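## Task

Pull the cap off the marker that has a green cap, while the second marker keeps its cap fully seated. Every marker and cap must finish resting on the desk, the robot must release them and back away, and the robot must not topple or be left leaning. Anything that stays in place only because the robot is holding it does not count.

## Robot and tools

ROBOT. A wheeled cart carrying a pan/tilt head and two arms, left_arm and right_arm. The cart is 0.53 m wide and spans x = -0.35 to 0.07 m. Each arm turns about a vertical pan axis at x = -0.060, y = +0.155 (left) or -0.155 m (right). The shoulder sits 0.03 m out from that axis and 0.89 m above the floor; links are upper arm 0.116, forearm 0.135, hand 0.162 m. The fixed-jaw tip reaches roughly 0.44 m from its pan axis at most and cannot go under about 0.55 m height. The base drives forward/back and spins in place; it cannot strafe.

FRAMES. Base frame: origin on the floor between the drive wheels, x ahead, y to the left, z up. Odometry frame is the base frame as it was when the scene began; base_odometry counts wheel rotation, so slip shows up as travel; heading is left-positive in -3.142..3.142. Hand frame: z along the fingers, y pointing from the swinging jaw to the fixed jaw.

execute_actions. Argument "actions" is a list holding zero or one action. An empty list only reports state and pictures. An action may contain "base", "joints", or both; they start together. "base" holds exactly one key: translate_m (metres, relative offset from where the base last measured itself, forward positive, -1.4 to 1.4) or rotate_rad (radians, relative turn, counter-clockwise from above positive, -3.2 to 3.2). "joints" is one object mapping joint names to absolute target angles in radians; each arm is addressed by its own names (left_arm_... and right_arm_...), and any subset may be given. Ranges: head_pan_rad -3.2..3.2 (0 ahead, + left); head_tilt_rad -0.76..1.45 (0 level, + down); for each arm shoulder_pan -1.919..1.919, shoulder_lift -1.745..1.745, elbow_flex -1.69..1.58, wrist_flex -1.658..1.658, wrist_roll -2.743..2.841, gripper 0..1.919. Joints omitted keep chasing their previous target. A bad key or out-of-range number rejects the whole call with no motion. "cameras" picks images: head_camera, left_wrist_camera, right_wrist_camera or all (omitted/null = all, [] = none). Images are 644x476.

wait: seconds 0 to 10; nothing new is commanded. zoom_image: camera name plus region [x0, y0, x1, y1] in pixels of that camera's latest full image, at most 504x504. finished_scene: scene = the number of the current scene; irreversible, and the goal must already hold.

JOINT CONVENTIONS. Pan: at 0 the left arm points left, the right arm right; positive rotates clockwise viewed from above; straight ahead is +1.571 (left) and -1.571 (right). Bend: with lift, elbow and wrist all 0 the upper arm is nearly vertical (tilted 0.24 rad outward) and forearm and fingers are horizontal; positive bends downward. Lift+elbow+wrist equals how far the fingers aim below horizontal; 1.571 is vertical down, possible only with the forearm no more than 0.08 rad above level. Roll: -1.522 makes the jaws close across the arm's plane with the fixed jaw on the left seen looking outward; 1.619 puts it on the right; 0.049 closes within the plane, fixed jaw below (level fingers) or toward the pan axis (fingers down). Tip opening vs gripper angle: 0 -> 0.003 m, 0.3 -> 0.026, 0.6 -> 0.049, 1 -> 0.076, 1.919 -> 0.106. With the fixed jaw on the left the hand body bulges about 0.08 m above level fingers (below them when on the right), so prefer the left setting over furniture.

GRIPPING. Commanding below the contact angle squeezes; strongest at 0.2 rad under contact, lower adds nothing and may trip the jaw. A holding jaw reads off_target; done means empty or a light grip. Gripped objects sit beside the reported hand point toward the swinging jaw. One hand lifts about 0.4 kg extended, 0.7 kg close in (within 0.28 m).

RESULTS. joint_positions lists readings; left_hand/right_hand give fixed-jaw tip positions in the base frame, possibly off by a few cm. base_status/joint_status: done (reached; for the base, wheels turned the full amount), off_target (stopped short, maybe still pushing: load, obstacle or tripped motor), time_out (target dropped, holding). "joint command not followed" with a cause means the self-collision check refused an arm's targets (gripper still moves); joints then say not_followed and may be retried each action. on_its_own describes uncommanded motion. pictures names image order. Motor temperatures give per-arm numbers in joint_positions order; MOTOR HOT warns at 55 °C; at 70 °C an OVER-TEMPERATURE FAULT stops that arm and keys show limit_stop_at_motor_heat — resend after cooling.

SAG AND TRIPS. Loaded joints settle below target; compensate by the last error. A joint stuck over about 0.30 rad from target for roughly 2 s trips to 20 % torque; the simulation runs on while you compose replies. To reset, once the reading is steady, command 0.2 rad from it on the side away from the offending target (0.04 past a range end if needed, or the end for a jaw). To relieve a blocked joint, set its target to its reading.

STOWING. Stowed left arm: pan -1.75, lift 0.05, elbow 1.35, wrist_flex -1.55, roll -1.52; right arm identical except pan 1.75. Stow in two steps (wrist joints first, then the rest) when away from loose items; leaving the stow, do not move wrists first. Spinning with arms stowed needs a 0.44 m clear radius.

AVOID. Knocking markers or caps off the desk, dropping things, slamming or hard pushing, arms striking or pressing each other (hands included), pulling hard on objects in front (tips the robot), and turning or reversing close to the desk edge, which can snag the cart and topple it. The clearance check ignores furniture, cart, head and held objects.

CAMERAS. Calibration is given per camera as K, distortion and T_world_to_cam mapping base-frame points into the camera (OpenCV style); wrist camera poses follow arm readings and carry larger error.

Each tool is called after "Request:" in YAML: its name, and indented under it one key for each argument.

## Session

Request:
execute_actions:
  actions: []

Scene clock: 0.00 s.
Motor temperatures (°C, as the motors report them): left_arm=[30 30 30 30 32] | right_arm=[29 33 30 30 28]
base_odometry: x=+0.000 y=+0.000 heading=+0.000 (m, m, rad; odometry frame)
base_status: not commanded
joint_positions: head_pan_rad=-0.022 head_tilt_rad=-0.008 left_arm_shoulder_pan_rad=-1.728 left_arm_shoulder_lift_rad=-0.004 left_arm_elbow_flex_rad=+1.326 left_arm_wrist_flex_rad=-1.565 left_arm_wrist_roll_rad=-1.517 left_arm_gripper_rad=+1.920 right_arm_shoulder_pan_rad=+1.743 right_arm_shoulder_lift_rad=+0.079 right_arm_elbow_flex_rad=+1.354 right_arm_wrist_flex_rad=-1.449 right_arm_wrist_roll_rad=-1.530 right_arm_gripper_rad=+1.920
joint_status: not commanded
left_hand: x=-0.3078 y=+0.1078 z=+0.9156 quat_wxyz=(-0.060, -0.614, -0.050, +0.785) (m; base frame)
right_hand: x=-0.3090 y=-0.1195 z=+0.8734 quat_wxyz=(-0.059, +0.699, -0.063, -0.710) (m; base frame)
pictures: head_camera, left_wrist_camera, right_wrist_camera
camera_calibration (this result's frames):
head_camera: T_world_to_cam=[[-0.0690265, -0.997527, -0.0132391, 0.0100885], [-0.0501299, 0.0167223, -0.998603, 1.18721], [0.996355, -0.0682664, -0.0511602, 0.102744], [0, 0, 0, 1]] pos_world=[-0.0421577, -0.00277546, 1.19095]
left_wrist_camera: T_world_to_cam=[[-0.134355, 0.990101, 0.0406036, -0.184901], [0.311409, 0.0810861, -0.94681, 0.975651], [-0.94073, -0.114565, -0.319221, 0.0856598], [0, 0, 0, 1]] pos_world=[-0.248086, 0.113772, 0.958608]
right_wrist_camera: T_world_to_cam=[[0.181465, 0.982736, -0.0360494, 0.201828], [0.535113, -0.129433, -0.834806, 0.897498], [-0.825061, 0.132197, -0.549362, 0.306243], [0, 0, 0, 1]] pos_world=[-0.264218, -0.122663, 0.924751]
Images, in order (width x height): head_camera 644x476, left_wrist_camera 644x476, right_wrist_camera 644x476.

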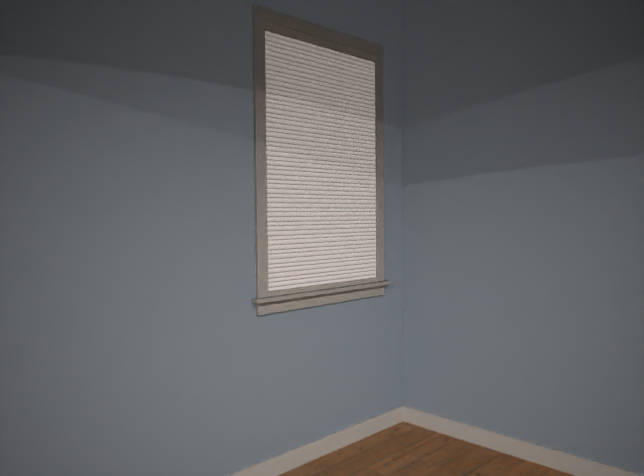

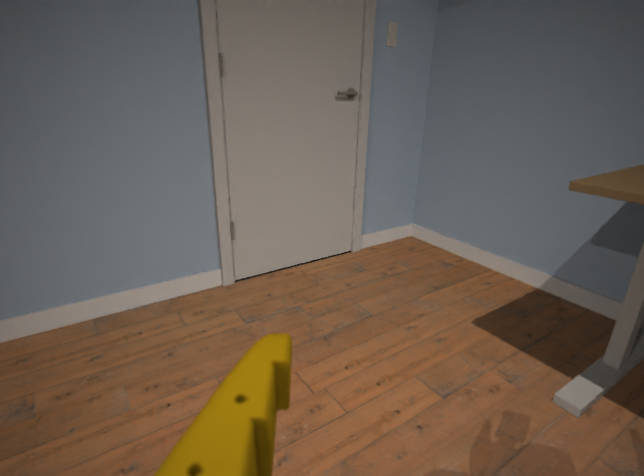

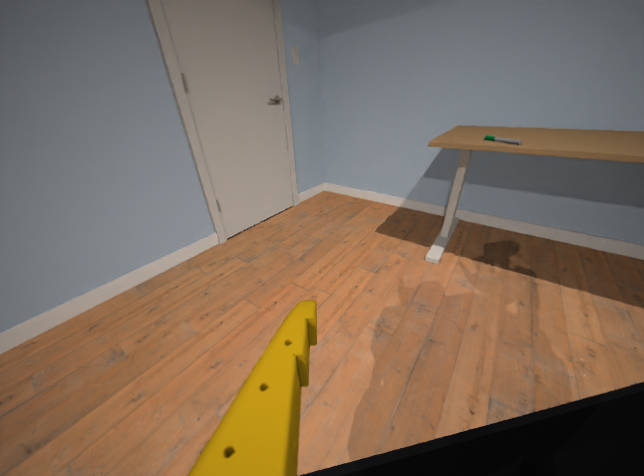

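Request:
zoom_image:
  camera: "right_wrist_camera"
  region: [400, 90, 644, 280]

Region (400, 90, 644, 280) of right_wrist_camera's 644x476 image, scaled by 2.066.

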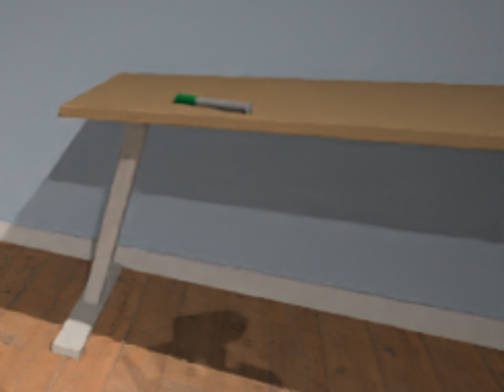

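Request:
execute_actions:
  actions:
    - {"base": {"rotate_rad": 2.53}, "joints": {"head_tilt_rad": 0.33, "head_pan_rad": 0.0, "left_arm_shoulder_pan_rad": 0.9, "left_arm_elbow_flex_rad": 0.3, "right_arm_shoulder_pan_rad": -0.9, "right_arm_elbow_flex_rad": 0.3}}
  cameras: ["head_camera"]

Scene clock: 96.37 s.
Motor temperatures (°C, as the motors report them): left_arm=[30 30 30 30 32] | right_arm=[29 32 30 30 28]
base_odometry: x=-0.001 y=+0.000 heading=+2.529 (m, m, rad; odometry frame)
base_status: done
joint_positions: head_pan_rad=-0.010 head_tilt_rad=+0.323 left_arm_shoulder_pan_rad=+0.892 left_arm_shoulder_lift_rad=+0.002 left_arm_elbow_flex_rad=+0.335 left_arm_wrist_flex_rad=-1.565 left_arm_wrist_roll_rad=-1.517 left_arm_gripper_rad=+1.920 right_arm_shoulder_pan_rad=-0.895 right_arm_shoulder_lift_rad=+0.087 right_arm_elbow_flex_rad=+0.334 right_arm_wrist_flex_rad=-1.449 right_arm_wrist_roll_rad=-1.530 right_arm_gripper_rad=+1.920
joint_status: all done
left_hand: x=+0.1234 y=+0.3130 z=+1.1179 quat_wxyz=(+0.930, -0.057, +0.161, +0.326) (m; base frame)
right_hand: x=+0.1606 y=-0.3218 z=+1.0907 quat_wxyz=(+0.910, +0.090, +0.253, -0.316) (m; base frame)
pictures: head_camera
camera_calibration (this result's frames):
head_camera: T_world_to_cam=[[-0.0587073, -0.998271, 0.00277154, -0.00785479], [-0.372459, 0.0193279, -0.927847, 1.09063], [0.92619, -0.0555037, -0.37295, 0.469825], [0, 0, 0, 1]] pos_world=[-0.0293957, -0.00284365, 1.18718]
Images, in order (width x height): head_camera 644x476.

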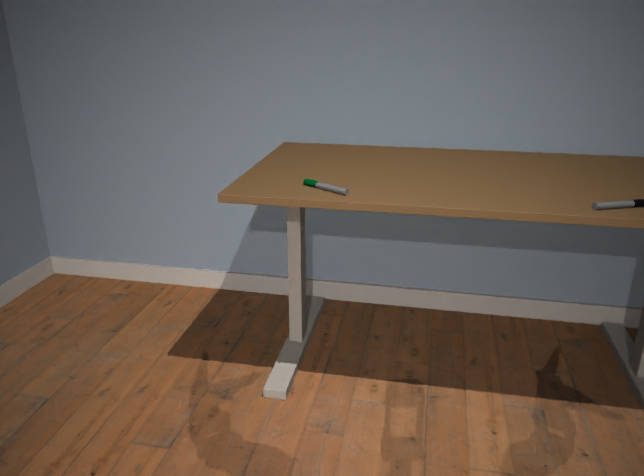

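Request:
execute_actions:
  actions: []

Scene clock: 108.50 s.
Motor temperatures (°C, as the motors report them): left_arm=[30 30 30 30 32] | right_arm=[29 32 30 30 28]
base_odometry: x=-0.001 y=+0.000 heading=+2.529 (m, m, rad; odometry frame)
base_status: done
joint_positions: head_pan_rad=-0.010 head_tilt_rad=+0.323 left_arm_shoulder_pan_rad=+0.892 left_arm_shoulder_lift_rad=+0.002 left_arm_elbow_flex_rad=+0.335 left_arm_wrist_flex_rad=-1.565 left_arm_wrist_roll_rad=-1.517 left_arm_gripper_rad=+1.920 right_arm_shoulder_pan_rad=-0.895 right_arm_shoulder_lift_rad=+0.087 right_arm_elbow_flex_rad=+0.334 right_arm_wrist_flex_rad=-1.449 right_arm_wrist_roll_rad=-1.530 right_arm_gripper_rad=+1.920
joint_status: all done
left_hand: x=+0.1234 y=+0.3130 z=+1.1179 quat_wxyz=(+0.930, -0.057, +0.161, +0.326) (m; base frame)
right_hand: x=+0.1606 y=-0.3218 z=+1.0907 quat_wxyz=(+0.910, +0.090, +0.253, -0.316) (m; base frame)
pictures: head_camera, left_wrist_camera, right_wrist_camera
camera_calibration (this result's frames):
head_camera: T_world_to_cam=[[-0.058707, -0.998271, 0.00277153, -0.00785476], [-0.372459, 0.0193278, -0.927848, 1.09063], [0.92619, -0.0555034, -0.372949, 0.469825], [0, 0, 0, 1]] pos_world=[-0.0293957, -0.00284365, 1.18718]
left_wrist_camera: T_world_to_cam=[[0.591396, -0.806374, 0.00345982, 0.175892], [0.495542, 0.36004, -0.790449, 0.731502], [0.636152, 0.469182, 0.612518, -0.839501], [0, 0, 0, 1]] pos_world=[0.0675383, 0.272344, 1.09182]
right_wrist_camera: T_world_to_cam=[[-0.605192, -0.795593, -0.0278411, -0.131664], [0.347779, -0.232766, -0.908224, 0.878368], [0.716096, -0.559332, 0.417558, -0.684817], [0, 0, 0, 1]] pos_world=[0.105235, -0.283337, 1.08004]
Images, in order (width x height): head_camera 644x476, left_wrist_camera 644x476, right_wrist_camera 644x476.

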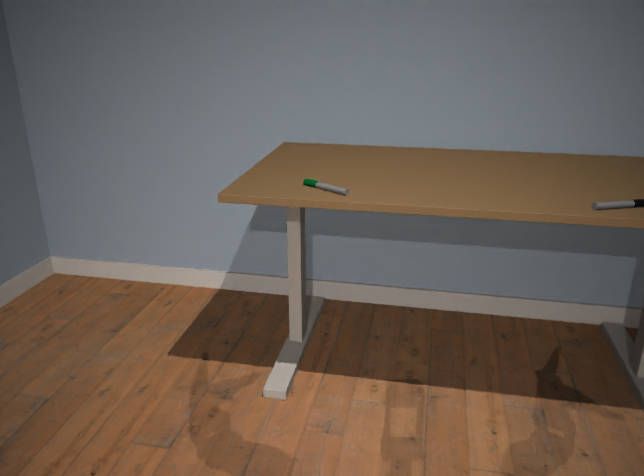

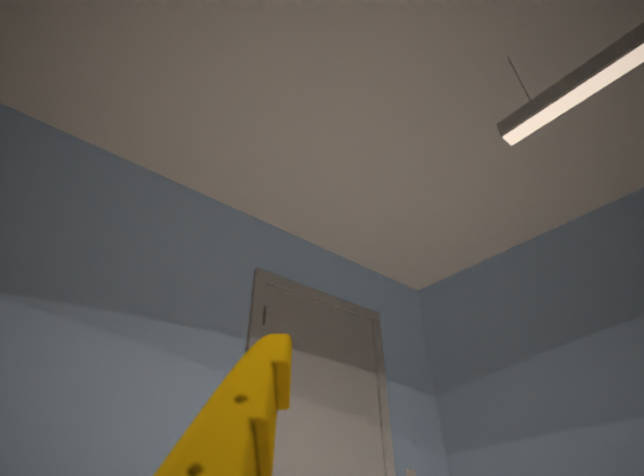

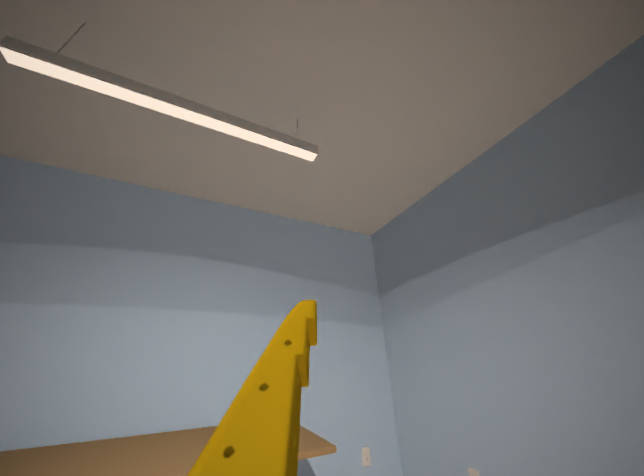

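Request:
zoom_image:
  camera: "head_camera"
  region: [210, 130, 410, 230]

Region (210, 130, 410, 230) of head_camera's 644x476 image, scaled by 2.520.

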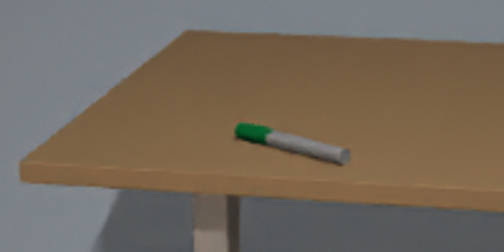

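Request:
zoom_image:
  camera: "head_camera"
  region: [484, 130, 644, 250]

Request:
zoom_image:
  camera: "head_camera"
  region: [280, 160, 380, 220]

Region (484, 130, 644, 250) of head_camera's 644x476 image, scaled by 3.150; it fills the top 378 rows of this view, and the rest is white.

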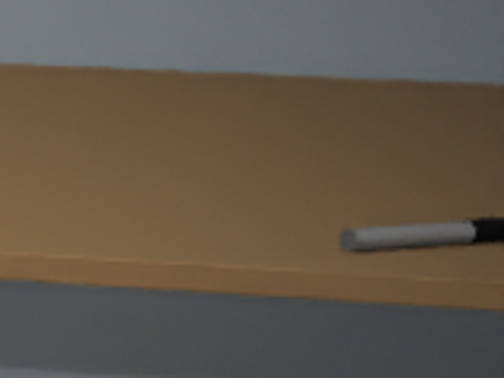

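Region (280, 160, 380, 220) of head_camera's 644x476 image, scaled by 5.040; it fills the top 302 rows of this view, and the rest is white.

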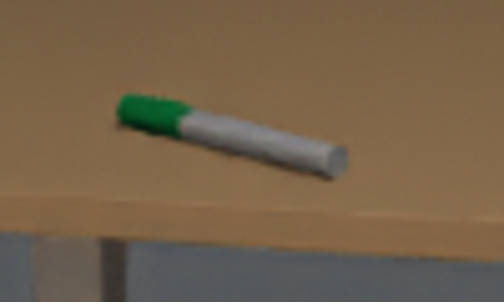

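Request:
execute_actions:
  actions:
    - {"base": {"rotate_rad": 0.055}}
  cameras: []

Request:
execute_actions:
  actions:
    - {"base": {"translate_m": 1.0}, "joints": {"head_pan_rad": -0.35, "head_tilt_rad": 0.68, "left_arm_shoulder_pan_rad": 1.3, "left_arm_shoulder_lift_rad": 0.75, "left_arm_elbow_flex_rad": -0.85, "left_arm_wrist_flex_rad": 1.42, "left_arm_wrist_roll_rad": 0.2, "left_arm_gripper_rad": 0.7, "right_arm_shoulder_pan_rad": -1.15, "right_arm_shoulder_lift_rad": 0.76, "right_arm_elbow_flex_rad": -0.85, "right_arm_wrist_flex_rad": 1.52, "right_arm_wrist_roll_rad": -0.72, "right_arm_gripper_rad": 0.7}}
  cameras: ["head_camera"]

Scene clock: 229.23 s.
Motor temperatures (°C, as the motors report them): left_arm=[30 30 30 30 32] | right_arm=[29 32 31 30 28]
base_odometry: x=+0.000 y=+0.000 heading=+2.587 (m, m, rad; odometry frame)
base_status: done
joint_positions: head_pan_rad=-0.010 head_tilt_rad=+0.323 left_arm_shoulder_pan_rad=+0.893 left_arm_shoulder_lift_rad=+0.004 left_arm_elbow_flex_rad=+0.335 left_arm_wrist_flex_rad=-1.565 left_arm_wrist_roll_rad=-1.517 left_arm_gripper_rad=+1.920 right_arm_shoulder_pan_rad=-0.895 right_arm_shoulder_lift_rad=+0.087 right_arm_elbow_flex_rad=+0.334 right_arm_wrist_flex_rad=-1.449 right_arm_wrist_roll_rad=-1.530 right_arm_gripper_rad=+1.920
joint_status: not commanded
left_hand: x=+0.1239 y=+0.3129 z=+1.1176 quat_wxyz=(+0.930, -0.057, +0.162, +0.325) (m; base frame)
right_hand: x=+0.1606 y=-0.3218 z=+1.0907 quat_wxyz=(+0.910, +0.090, +0.253, -0.316) (m; base frame)
pictures: none
No camera images: the call's "cameras" was empty. Leave "cameras" out to get every camera's image.

Scene clock: 235.07 s.
Motor temperatures (°C, as the motors report them): left_arm=[30 30 30 30 32] | right_arm=[29 32 31 30 28]
base_odometry: x=-0.851 y=+0.525 heading=+2.587 (m, m, rad; odometry frame)
base_status: done
joint_positions: head_pan_rad=-0.340 head_tilt_rad=+0.674 left_arm_shoulder_pan_rad=+1.292 left_arm_shoulder_lift_rad=+0.778 left_arm_elbow_flex_rad=-0.815 left_arm_wrist_flex_rad=+1.411 left_arm_wrist_roll_rad=+0.191 left_arm_gripper_rad=+0.707 right_arm_shoulder_pan_rad=-1.144 right_arm_shoulder_lift_rad=+0.785 right_arm_elbow_flex_rad=-0.818 right_arm_wrist_flex_rad=+1.513 right_arm_wrist_roll_rad=-0.728 right_arm_gripper_rad=+0.707
joint_status: all done
left_hand: x=+0.2170 y=+0.2327 z=+0.8058 quat_wxyz=(+0.074, -0.835, +0.541, -0.065) (m; base frame)
right_hand: x=+0.1908 y=-0.2634 z=+0.8031 quat_wxyz=(+0.037, -0.183, +0.982, -0.026) (m; base frame)
pictures: head_camera
camera_calibration (this result's frames):
head_camera: T_world_to_cam=[[-0.37537, -0.926672, 0.0193843, -0.0418592], [-0.625755, 0.237937, -0.742844, 0.865782], [0.683761, -0.290971, -0.669184, 0.799397], [0, 0, 0, 1]] pos_world=[-0.020542, -0.0121902, 1.1789]
Images, in order (width x height): head_camera 644x476.

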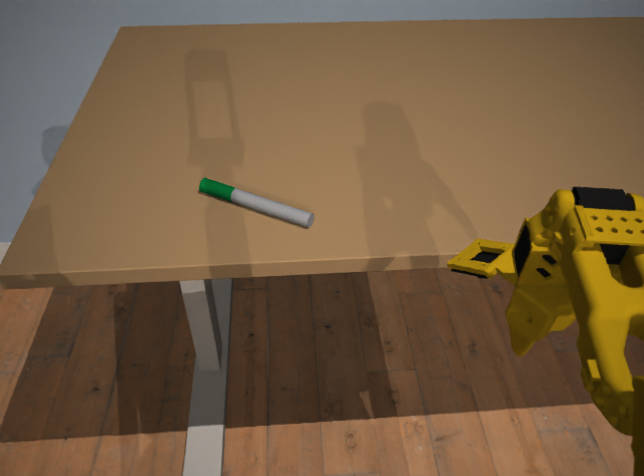

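Request:
zoom_image:
  camera: "head_camera"
  region: [180, 150, 340, 290]

Request:
zoom_image:
  camera: "head_camera"
  region: [0, 200, 504, 320]

Region (180, 150, 340, 290) of head_camera's 644x476 image, scaled by 3.150; it fills the top 441 rows of this view, and the rest is white.

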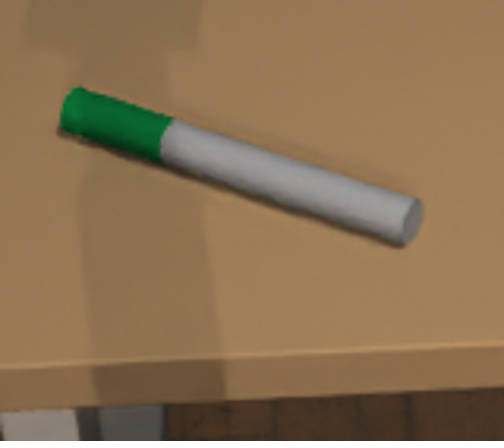

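Region (0, 200, 504, 320) of head_camera's 644x476 image, scaled by 1.000; it fills the top 120 rows of this view, and the rest is white.

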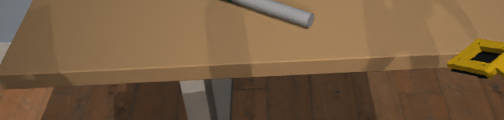

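Request:
execute_actions:
  actions:
    - {"base": {"rotate_rad": -0.217}, "joints": {"head_pan_rad": -0.05, "head_tilt_rad": 0.72}}
  cameras: ["head_camera"]

Scene clock: 263.80 s.
Motor temperatures (°C, as the motors report them): left_arm=[30 30 30 30 32] | right_arm=[29 32 31 30 28]
base_odometry: x=-0.851 y=+0.526 heading=+2.371 (m, m, rad; odometry frame)
base_status: done
joint_positions: head_pan_rad=-0.060 head_tilt_rad=+0.714 left_arm_shoulder_pan_rad=+1.293 left_arm_shoulder_lift_rad=+0.778 left_arm_elbow_flex_rad=-0.815 left_arm_wrist_flex_rad=+1.411 left_arm_wrist_roll_rad=+0.191 left_arm_gripper_rad=+0.707 right_arm_shoulder_pan_rad=-1.147 right_arm_shoulder_lift_rad=+0.785 right_arm_elbow_flex_rad=-0.818 right_arm_wrist_flex_rad=+1.513 right_arm_wrist_roll_rad=-0.728 right_arm_gripper_rad=+0.707
joint_status: all done
left_hand: x=+0.2172 y=+0.2323 z=+0.8058 quat_wxyz=(+0.074, -0.835, +0.542, -0.065) (m; base frame)
right_hand: x=+0.1911 y=-0.2626 z=+0.8031 quat_wxyz=(+0.037, -0.184, +0.982, -0.026) (m; base frame)
pictures: head_camera
camera_calibration (this result's frames):
head_camera: T_world_to_cam=[[-0.103816, -0.994371, 0.0211579, -0.0311376], [-0.696211, 0.0574623, -0.715533, 0.831036], [0.71029, -0.0890143, -0.698258, 0.834108], [0, 0, 0, 1]] pos_world=[-0.0171149, -0.00446796, 1.17772]
Images, in order (width x height): head_camera 644x476.

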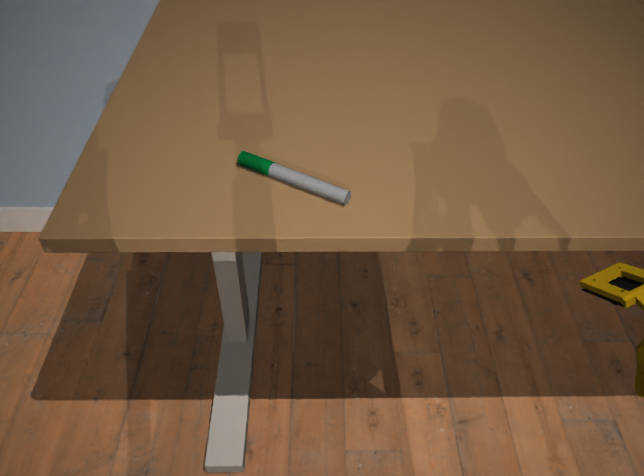

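Request:
zoom_image:
  camera: "head_camera"
  region: [220, 130, 380, 270]

Request:
zoom_image:
  camera: "head_camera"
  region: [30, 200, 230, 280]

Request:
zoom_image:
  camera: "head_camera"
  region: [444, 200, 644, 280]

Region (220, 130, 380, 270) of head_camera's 644x476 image, scaled by 3.150; it fills the top 441 rows of this view, and the rest is white.

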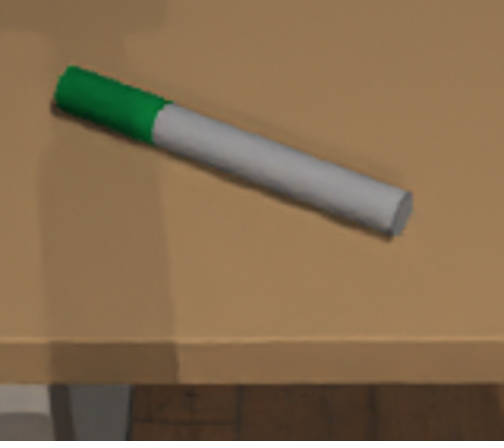

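Region (30, 200, 230, 280) of head_camera's 644x476 image, scaled by 2.520; it fills the top 202 rows of this view, and the rest is white.

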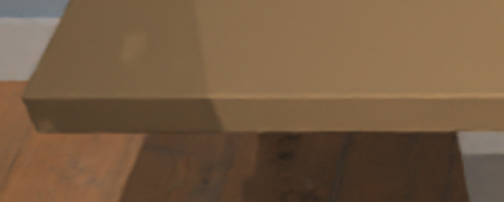

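Region (444, 200, 644, 280) of head_camera's 644x476 image, scaled by 2.520; it fills the top 202 rows of this view, and the rest is white.

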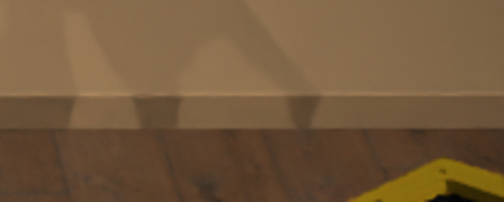

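Request:
execute_actions:
  actions:
    - {"base": {"translate_m": 0.345}, "joints": {"head_pan_rad": -0.05, "head_tilt_rad": 1.05, "left_arm_shoulder_pan_rad": 1.67, "right_arm_shoulder_pan_rad": -1.85, "right_arm_shoulder_lift_rad": 0.826, "right_arm_elbow_flex_rad": -0.674, "right_arm_wrist_flex_rad": 1.345, "right_arm_wrist_roll_rad": -0.83, "right_arm_gripper_rad": 0.7}}

Scene clock: 299.40 s.
Motor temperatures (°C, as the motors report them): left_arm=[30 30 30 30 32] | right_arm=[29 32 31 30 28]
base_odometry: x=-1.099 y=+0.766 heading=+2.370 (m, m, rad; odometry frame)
base_status: done
joint_positions: head_pan_rad=-0.060 head_tilt_rad=+1.045 left_arm_shoulder_pan_rad=+1.662 left_arm_shoulder_lift_rad=+0.778 left_arm_elbow_flex_rad=-0.815 left_arm_wrist_flex_rad=+1.411 left_arm_wrist_roll_rad=+0.191 left_arm_gripper_rad=+0.707 right_arm_shoulder_pan_rad=-1.843 right_arm_shoulder_lift_rad=+0.846 right_arm_elbow_flex_rad=-0.671 right_arm_wrist_flex_rad=+1.352 right_arm_wrist_roll_rad=-0.823 right_arm_gripper_rad=+0.707
joint_status: all done
left_hand: x=+0.2264 y=+0.1274 z=+0.8058 quat_wxyz=(+0.061, -0.721, +0.685, -0.077) (m; base frame)
right_hand: x=+0.1972 y=-0.0772 z=+0.7686 quat_wxyz=(+0.021, -0.467, +0.884, -0.005) (m; base frame)
pictures: head_camera, left_wrist_camera, right_wrist_camera
camera_calibration (this result's frames):
head_camera: T_world_to_cam=[[-0.0945628, -0.994928, 0.0343007, -0.0458301], [-0.89037, 0.0691124, -0.449961, 0.516237], [0.445308, -0.0730899, -0.892389, 1.0451], [0, 0, 0, 1]] pos_world=[-0.0100833, -0.00488981, 1.16649]
left_wrist_camera: T_world_to_cam=[[0.974496, 0.0924372, 0.204484, -0.396841], [-0.0380812, -0.829886, 0.556632, -0.312496], [0.221152, -0.550222, -0.8052, 0.739392], [0, 0, 0, 1]] pos_world=[0.211302, 0.184177, 0.850451]
right_wrist_camera: T_world_to_cam=[[0.808765, -0.586927, 0.0376217, -0.236867], [-0.512839, -0.672468, 0.53365, -0.342426], [-0.287914, -0.450891, -0.844868, 0.736923], [0, 0, 0, 1]] pos_world=[0.22813, -0.0370223, 0.81425]
Images, in order (width x height): head_camera 644x476, left_wrist_camera 644x476, right_wrist_camera 644x476.

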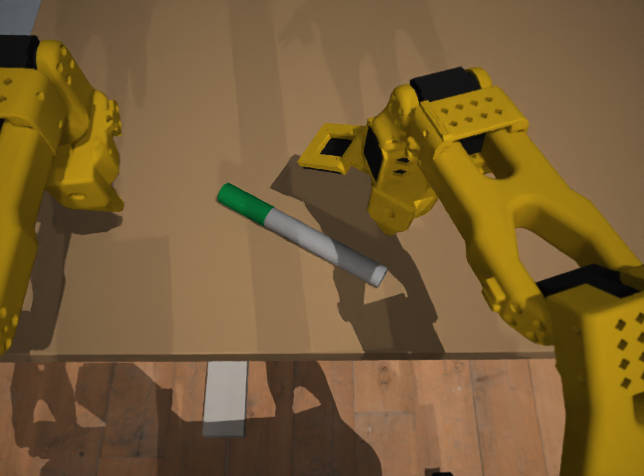

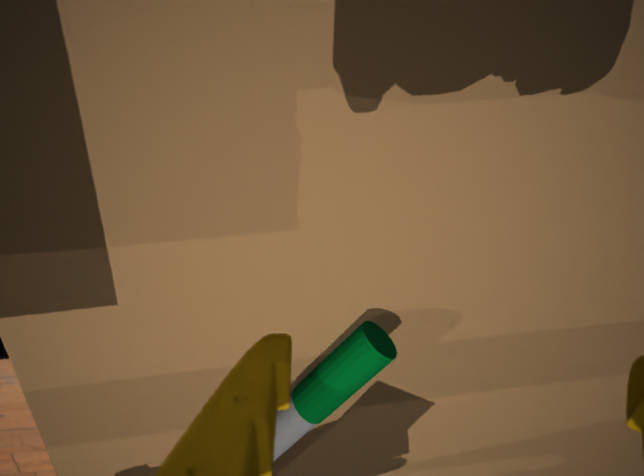

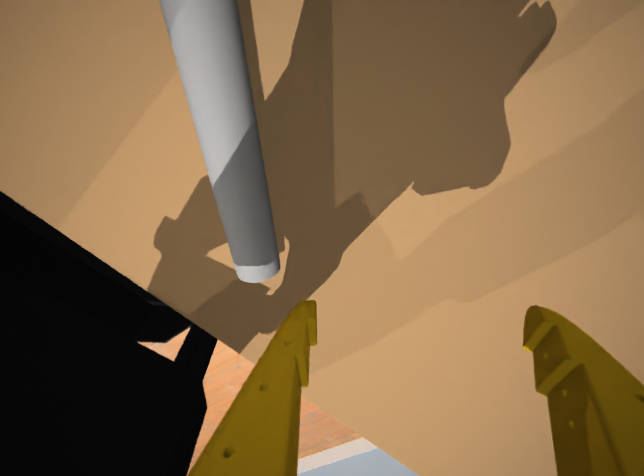

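Request:
zoom_image:
  camera: "right_wrist_camera"
  region: [140, 160, 380, 360]

Request:
zoom_image:
  camera: "head_camera"
  region: [200, 160, 440, 380]

Region (140, 160, 380, 360) of right_wrist_camera's 644x476 image, scaled by 2.100.

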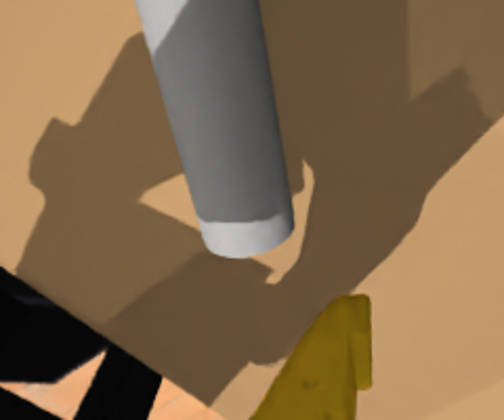

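Region (200, 160, 440, 380) of head_camera's 644x476 image, scaled by 2.100; it fills the top 462 rows of this view, and the rest is white.

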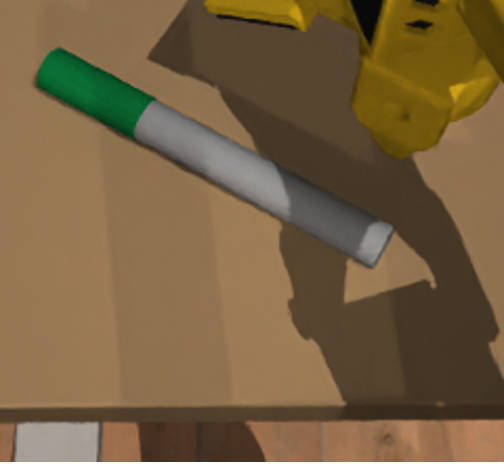

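Request:
execute_actions:
  actions:
    - {"base": {"translate_m": -0.04}, "joints": {"right_arm_shoulder_pan_rad": -1.866, "right_arm_wrist_roll_rad": -0.967}}
  cameras: []

Request:
execute_actions:
  actions:
    - {"base": {"rotate_rad": 0.108}}

Scene clock: 385.40 s.
Motor temperatures (°C, as the motors report them): left_arm=[30 30 31 30 32] | right_arm=[29 32 31 30 28]
base_odometry: x=-1.069 y=+0.738 heading=+2.369 (m, m, rad; odometry frame)
base_status: done
joint_positions: head_pan_rad=-0.060 head_tilt_rad=+1.045 left_arm_shoulder_pan_rad=+1.662 left_arm_shoulder_lift_rad=+0.778 left_arm_elbow_flex_rad=-0.815 left_arm_wrist_flex_rad=+1.411 left_arm_wrist_roll_rad=+0.191 left_arm_gripper_rad=+0.707 right_arm_shoulder_pan_rad=-1.859 right_arm_shoulder_lift_rad=+0.846 right_arm_elbow_flex_rad=-0.671 right_arm_wrist_flex_rad=+1.352 right_arm_wrist_roll_rad=-0.959 right_arm_gripper_rad=+0.707
joint_status: all done
left_hand: x=+0.2264 y=+0.1274 z=+0.8058 quat_wxyz=(+0.061, -0.721, +0.685, -0.077) (m; base frame)
right_hand: x=+0.1966 y=-0.0724 z=+0.7686 quat_wxyz=(+0.021, -0.413, +0.911, -0.003) (m; base frame)
pictures: none
No camera images: the call's "cameras" was empty. Leave "cameras" out to get every camera's image.

Scene clock: 386.20 s.
Motor temperatures (°C, as the motors report them): left_arm=[30 30 31 30 32] | right_arm=[29 32 31 30 28]
base_odometry: x=-1.070 y=+0.738 heading=+2.479 (m, m, rad; odometry frame)
base_status: done
joint_positions: head_pan_rad=-0.060 head_tilt_rad=+1.045 left_arm_shoulder_pan_rad=+1.663 left_arm_shoulder_lift_rad=+0.778 left_arm_elbow_flex_rad=-0.815 left_arm_wrist_flex_rad=+1.411 left_arm_wrist_roll_rad=+0.191 left_arm_gripper_rad=+0.707 right_arm_shoulder_pan_rad=-1.860 right_arm_shoulder_lift_rad=+0.846 right_arm_elbow_flex_rad=-0.671 right_arm_wrist_flex_rad=+1.352 right_arm_wrist_roll_rad=-0.959 right_arm_gripper_rad=+0.707
joint_status: not commanded
left_hand: x=+0.2264 y=+0.1270 z=+0.8058 quat_wxyz=(+0.061, -0.721, +0.686, -0.077) (m; base frame)
right_hand: x=+0.1965 y=-0.0720 z=+0.7686 quat_wxyz=(+0.021, -0.413, +0.910, -0.003) (m; base frame)
pictures: head_camera, left_wrist_camera, right_wrist_camera
camera_calibration (this result's frames):
head_camera: T_world_to_cam=[[-0.0944861, -0.994935, 0.0343018, -0.0458277], [-0.890389, 0.0690456, -0.449934, 0.516204], [0.445286, -0.0730544, -0.892403, 1.04511], [0, 0, 0, 1]] pos_world=[-0.0100825, -0.00488703, 1.16649]
left_wrist_camera: T_world_to_cam=[[0.974636, 0.0909423, 0.204484, -0.396601], [-0.0393542, -0.829827, 0.556632, -0.312581], [0.220308, -0.550561, -0.8052, 0.739394], [0, 0, 0, 1]] pos_world=[0.211346, 0.183761, 0.850451]
right_wrist_camera: T_world_to_cam=[[0.733055, -0.679378, 0.032786, -0.22129], [-0.58868, -0.609569, 0.530925, -0.317796], [-0.340714, -0.408498, -0.846784, 0.753989], [0, 0, 0, 1]] pos_world=[0.232032, -0.0360552, 0.814447]
Images, in order (width x height): head_camera 644x476, left_wrist_camera 644x476, right_wrist_camera 644x476.

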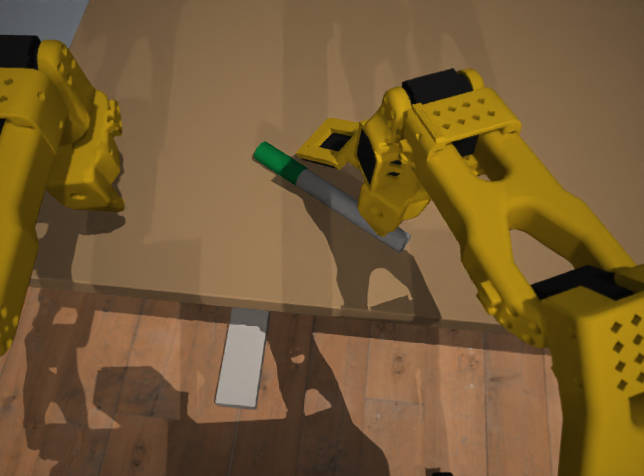

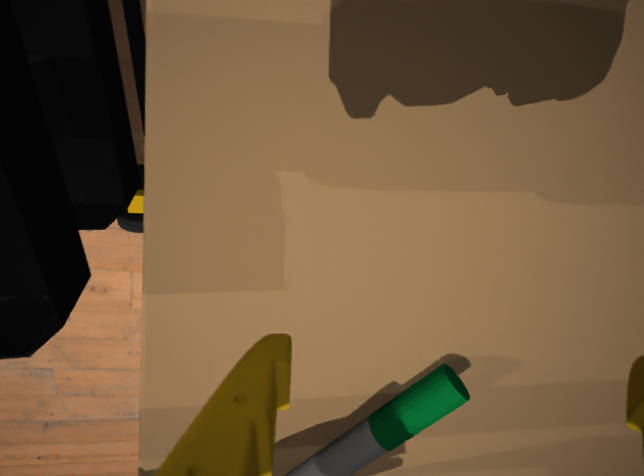

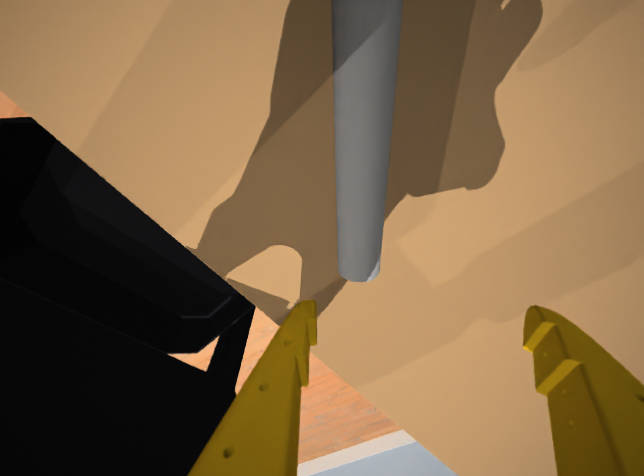

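Request:
zoom_image:
  camera: "right_wrist_camera"
  region: [260, 140, 460, 340]

Region (260, 140, 460, 340) of right_wrist_camera's 644x476 image, scaled by 2.520.

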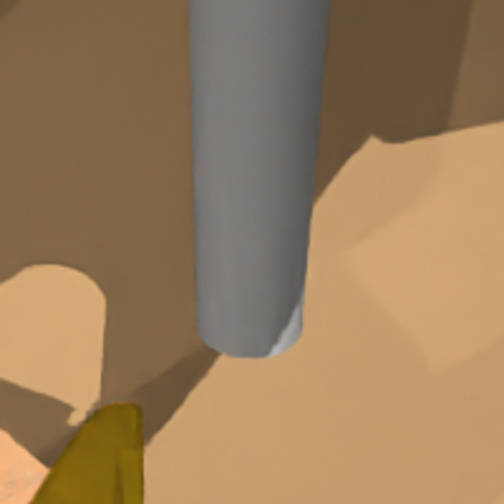

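Request:
execute_actions:
  actions:
    - {"joints": {"right_arm_shoulder_pan_rad": -1.882, "right_arm_shoulder_lift_rad": 0.988, "right_arm_elbow_flex_rad": -0.652, "right_arm_wrist_flex_rad": 1.141}}

Scene clock: 402.13 s.
Motor temperatures (°C, as the motors report them): left_arm=[30 30 31 30 32] | right_arm=[29 32 31 30 28]
base_odometry: x=-1.070 y=+0.738 heading=+2.479 (m, m, rad; odometry frame)
base_status: not commanded
joint_positions: head_pan_rad=-0.060 head_tilt_rad=+1.045 left_arm_shoulder_pan_rad=+1.663 left_arm_shoulder_lift_rad=+0.778 left_arm_elbow_flex_rad=-0.815 left_arm_wrist_flex_rad=+1.411 left_arm_wrist_roll_rad=+0.191 left_arm_gripper_rad=+0.707 right_arm_shoulder_pan_rad=-1.876 right_arm_shoulder_lift_rad=+1.011 right_arm_elbow_flex_rad=-0.651 right_arm_wrist_flex_rad=+1.150 right_arm_wrist_roll_rad=-0.959 right_arm_gripper_rad=+0.707
joint_status: all done
left_hand: x=+0.2264 y=+0.1270 z=+0.8058 quat_wxyz=(+0.061, -0.721, +0.686, -0.077) (m; base frame)
right_hand: x=+0.1996 y=-0.0666 z=+0.7270 quat_wxyz=(+0.030, -0.420, +0.907, -0.004) (m; base frame)
pictures: head_camera, left_wrist_camera, right_wrist_camera
camera_calibration (this result's frames):
head_camera: T_world_to_cam=[[-0.0944863, -0.994935, 0.0343018, -0.0458277], [-0.890389, 0.0690458, -0.449934, 0.516204], [0.445286, -0.0730545, -0.892403, 1.04511], [0, 0, 0, 1]] pos_world=[-0.0100825, -0.00488704, 1.16649]
left_wrist_camera: T_world_to_cam=[[0.974636, 0.0909423, 0.204484, -0.396601], [-0.0393542, -0.829827, 0.556632, -0.312581], [0.220308, -0.550561, -0.8052, 0.739394], [0, 0, 0, 1]] pos_world=[0.211346, 0.183761, 0.850451]
right_wrist_camera: T_world_to_cam=[[0.742732, -0.668261, 0.0421431, -0.226628], [-0.588463, -0.621422, 0.517248, -0.28146], [-0.319468, -0.408977, -0.854797, 0.72356], [0, 0, 0, 1]] pos_world=[0.23385, -0.0304331, 0.773633]
Images, in order (width x height): head_camera 644x476, left_wrist_camera 644x476, right_wrist_camera 644x476.

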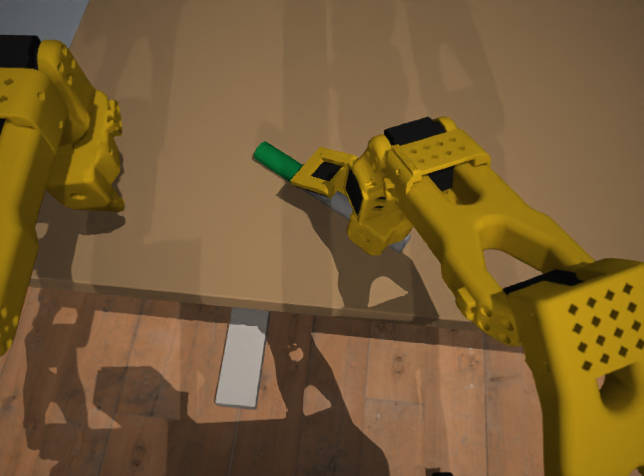

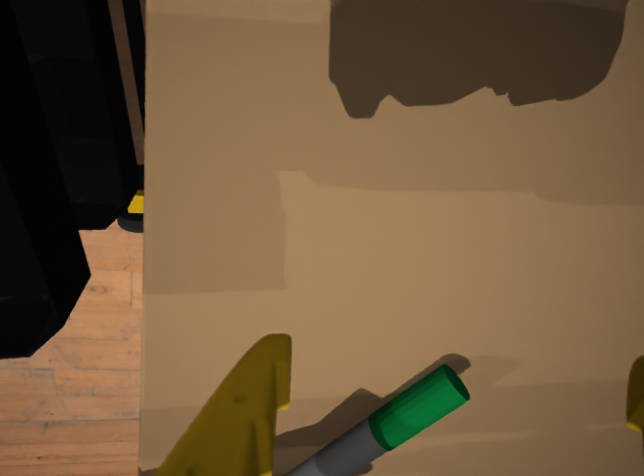

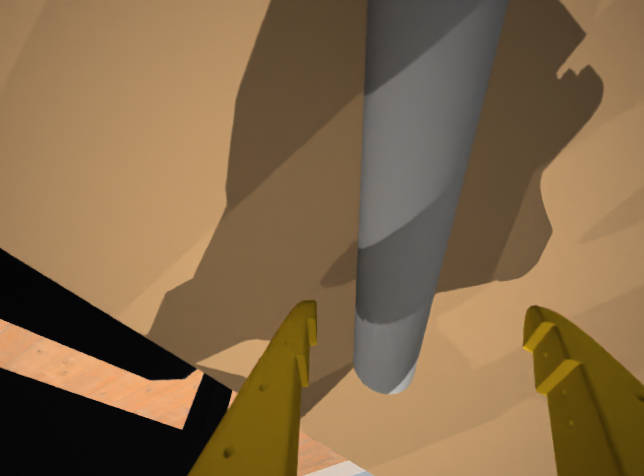

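Request:
zoom_image:
  camera: "right_wrist_camera"
  region: [280, 240, 480, 420]

Region (280, 240, 480, 420) of right_wrist_camera's 644x476 image, scaled by 2.520; it fills the top 454 rows of this view, and the rest is white.

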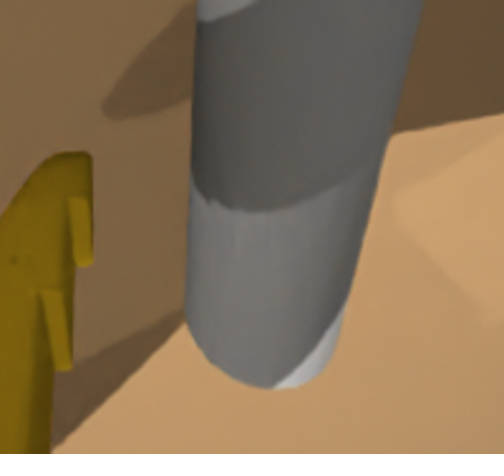

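Request:
zoom_image:
  camera: "left_wrist_camera"
  region: [300, 330, 500, 476]

Request:
zoom_image:
  camera: "head_camera"
  region: [230, 110, 430, 270]

Region (300, 330, 500, 476) of left_wrist_camera's 644x476 image, scaled by 2.520; it fills the top 368 rows of this view, and the rest is white.

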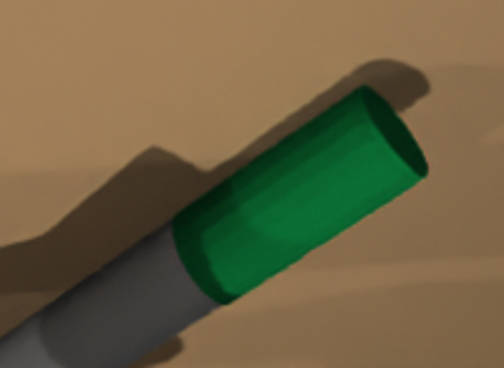

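Region (230, 110, 430, 270) of head_camera's 644x476 image, scaled by 2.520; it fills the top 403 rows of this view, and the rest is white.

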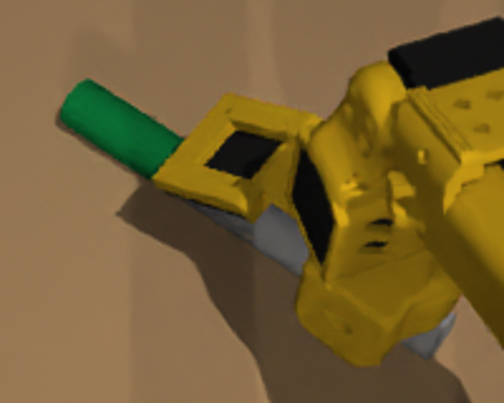

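Request:
execute_actions:
  actions:
    - {"joints": {"right_arm_gripper_rad": 0.015, "left_arm_shoulder_pan_rad": 1.885, "left_arm_shoulder_lift_rad": 0.775, "left_arm_wrist_flex_rad": 1.503, "left_arm_wrist_roll_rad": 0.292}}

Scene clock: 454.57 s.
Motor temperatures (°C, as the motors report them): left_arm=[30 30 31 30 32] | right_arm=[29 32 31 30 28]
base_odometry: x=-1.070 y=+0.738 heading=+2.479 (m, m, rad; odometry frame)
base_status: not commanded
joint_positions: head_pan_rad=-0.060 head_tilt_rad=+1.045 left_arm_shoulder_pan_rad=+1.878 left_arm_shoulder_lift_rad=+0.798 left_arm_elbow_flex_rad=-0.815 left_arm_wrist_flex_rad=+1.494 left_arm_wrist_roll_rad=+0.281 left_arm_gripper_rad=+0.707 right_arm_shoulder_pan_rad=-1.876 right_arm_shoulder_lift_rad=+1.011 right_arm_elbow_flex_rad=-0.651 right_arm_wrist_flex_rad=+1.150 right_arm_wrist_roll_rad=-0.959 right_arm_gripper_rad=+0.207
joint_status: right_arm_gripper_rad off_target (ended at +0.207, target +0.015); the others done
left_hand: x=+0.1994 y=+0.0704 z=+0.7995 quat_wxyz=(+0.023, -0.679, +0.732, -0.041) (m; base frame)
right_hand: x=+0.1996 y=-0.0666 z=+0.7270 quat_wxyz=(+0.030, -0.420, +0.907, -0.004) (m; base frame)
pictures: head_camera, left_wrist_camera, right_wrist_camera
camera_calibration (this result's frames):
head_camera: T_world_to_cam=[[-0.0944861, -0.994935, 0.0343018, -0.0458277], [-0.890389, 0.0690456, -0.449934, 0.516204], [0.445286, -0.0730544, -0.892403, 1.04511], [0, 0, 0, 1]] pos_world=[-0.0100825, -0.00488703, 1.16649]
left_wrist_camera: T_world_to_cam=[[0.994139, -0.0335116, 0.102788, -0.277695], [-0.085426, -0.826206, 0.556854, -0.348326], [0.0662628, -0.562371, -0.824226, 0.755929], [0, 0, 0, 1]] pos_world=[0.196222, 0.128017, 0.845567]
right_wrist_camera: T_world_to_cam=[[0.742732, -0.668261, 0.0421431, -0.226628], [-0.588463, -0.621422, 0.517248, -0.28146], [-0.319468, -0.408977, -0.854797, 0.72356], [0, 0, 0, 1]] pos_world=[0.23385, -0.0304331, 0.773633]
Images, in order (width x height): head_camera 644x476, left_wrist_camera 644x476, right_wrist_camera 644x476.

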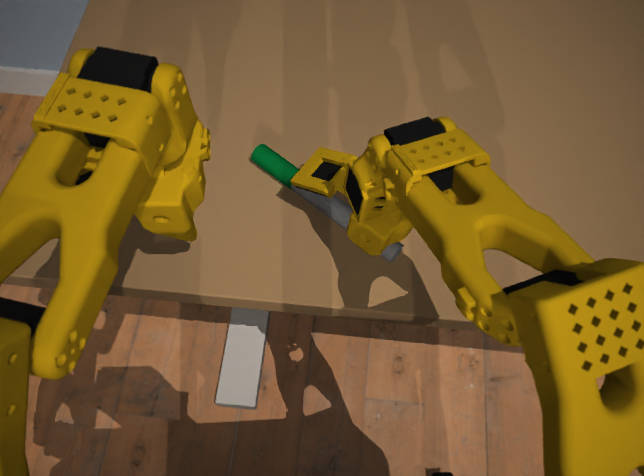

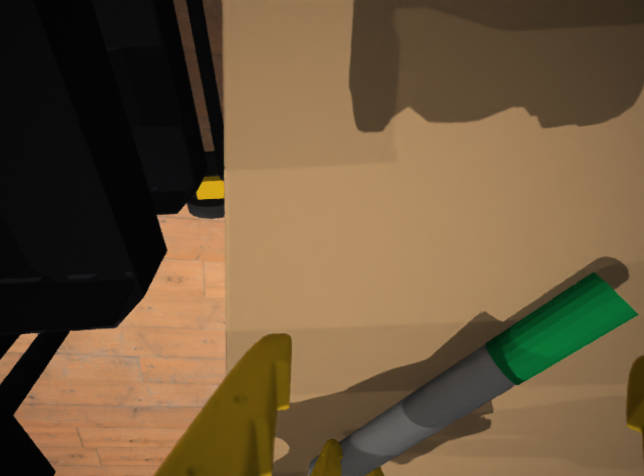

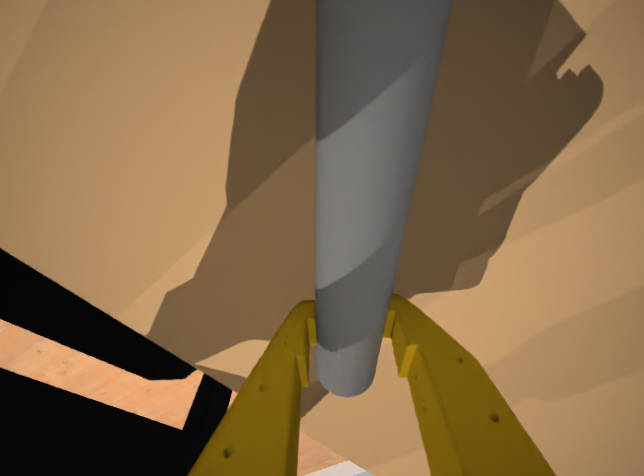

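Request:
execute_actions:
  actions:
    - {"joints": {"right_arm_shoulder_pan_rad": -1.9, "right_arm_elbow_flex_rad": -0.737, "right_arm_wrist_roll_rad": -0.35, "right_arm_gripper_rad": 0.015}}

Scene clock: 458.83 s.
Motor temperatures (°C, as the motors report them): left_arm=[30 30 31 30 32] | right_arm=[29 32 31 30 28]
base_odometry: x=-1.070 y=+0.738 heading=+2.479 (m, m, rad; odometry frame)
base_status: not commanded
joint_positions: head_pan_rad=-0.060 head_tilt_rad=+1.045 left_arm_shoulder_pan_rad=+1.878 left_arm_shoulder_lift_rad=+0.798 left_arm_elbow_flex_rad=-0.815 left_arm_wrist_flex_rad=+1.494 left_arm_wrist_roll_rad=+0.281 left_arm_gripper_rad=+0.707 right_arm_shoulder_pan_rad=-1.892 right_arm_shoulder_lift_rad=+1.014 right_arm_elbow_flex_rad=-0.702 right_arm_wrist_flex_rad=+1.150 right_arm_wrist_roll_rad=-0.358 right_arm_gripper_rad=+0.207
joint_status: right_arm_gripper_rad off_target (ended at +0.207, target +0.015); the others done
left_hand: x=+0.1994 y=+0.0704 z=+0.7995 quat_wxyz=(+0.023, -0.679, +0.732, -0.041) (m; base frame)
right_hand: x=+0.2056 y=-0.0636 z=+0.7329 quat_wxyz=(+0.050, -0.675, +0.735, -0.022) (m; base frame)
pictures: head_camera, left_wrist_camera, right_wrist_camera
camera_calibration (this result's frames):
head_camera: T_world_to_cam=[[-0.0944863, -0.994935, 0.0343018, -0.0458277], [-0.890389, 0.0690457, -0.449934, 0.516204], [0.445286, -0.0730545, -0.892403, 1.04511], [0, 0, 0, 1]] pos_world=[-0.0100825, -0.00488704, 1.16649]
left_wrist_camera: T_world_to_cam=[[0.994139, -0.0335116, 0.102788, -0.277695], [-0.085426, -0.826206, 0.556854, -0.348326], [0.0662628, -0.562371, -0.824226, 0.755929], [0, 0, 0, 1]] pos_world=[0.196222, 0.128017, 0.845567]
right_wrist_camera: T_world_to_cam=[[0.987327, -0.114898, 0.109472, -0.293741], [-0.155413, -0.839679, 0.520371, -0.384342], [0.0321314, -0.530789, -0.846894, 0.645931], [0, 0, 0, 1]] pos_world=[0.209532, -0.0136207, 0.779192]
Images, in order (width x height): head_camera 644x476, left_wrist_camera 644x476, right_wrist_camera 644x476.

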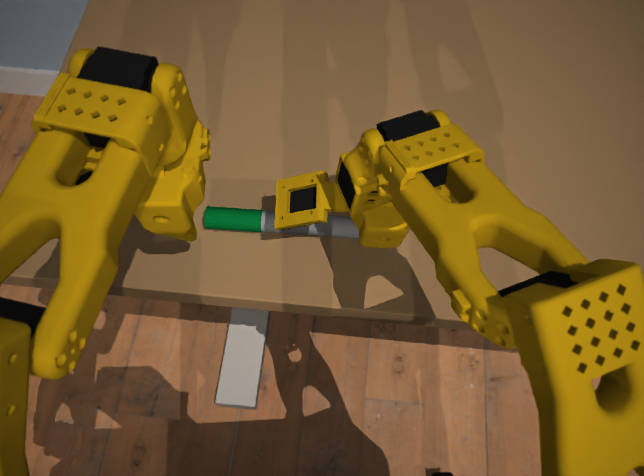

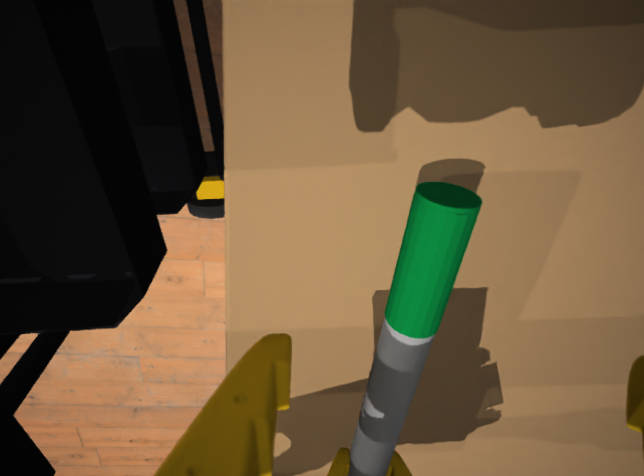

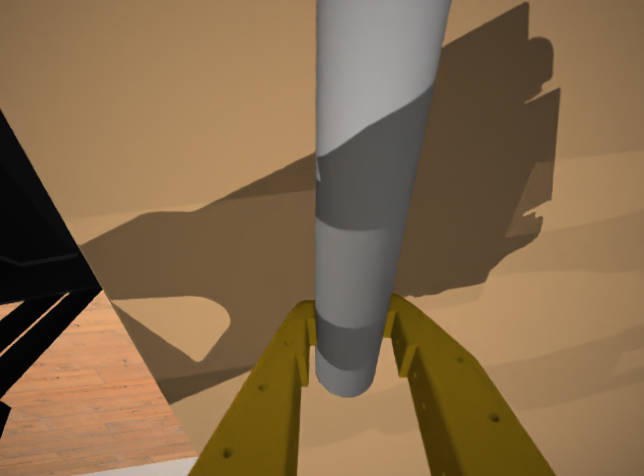

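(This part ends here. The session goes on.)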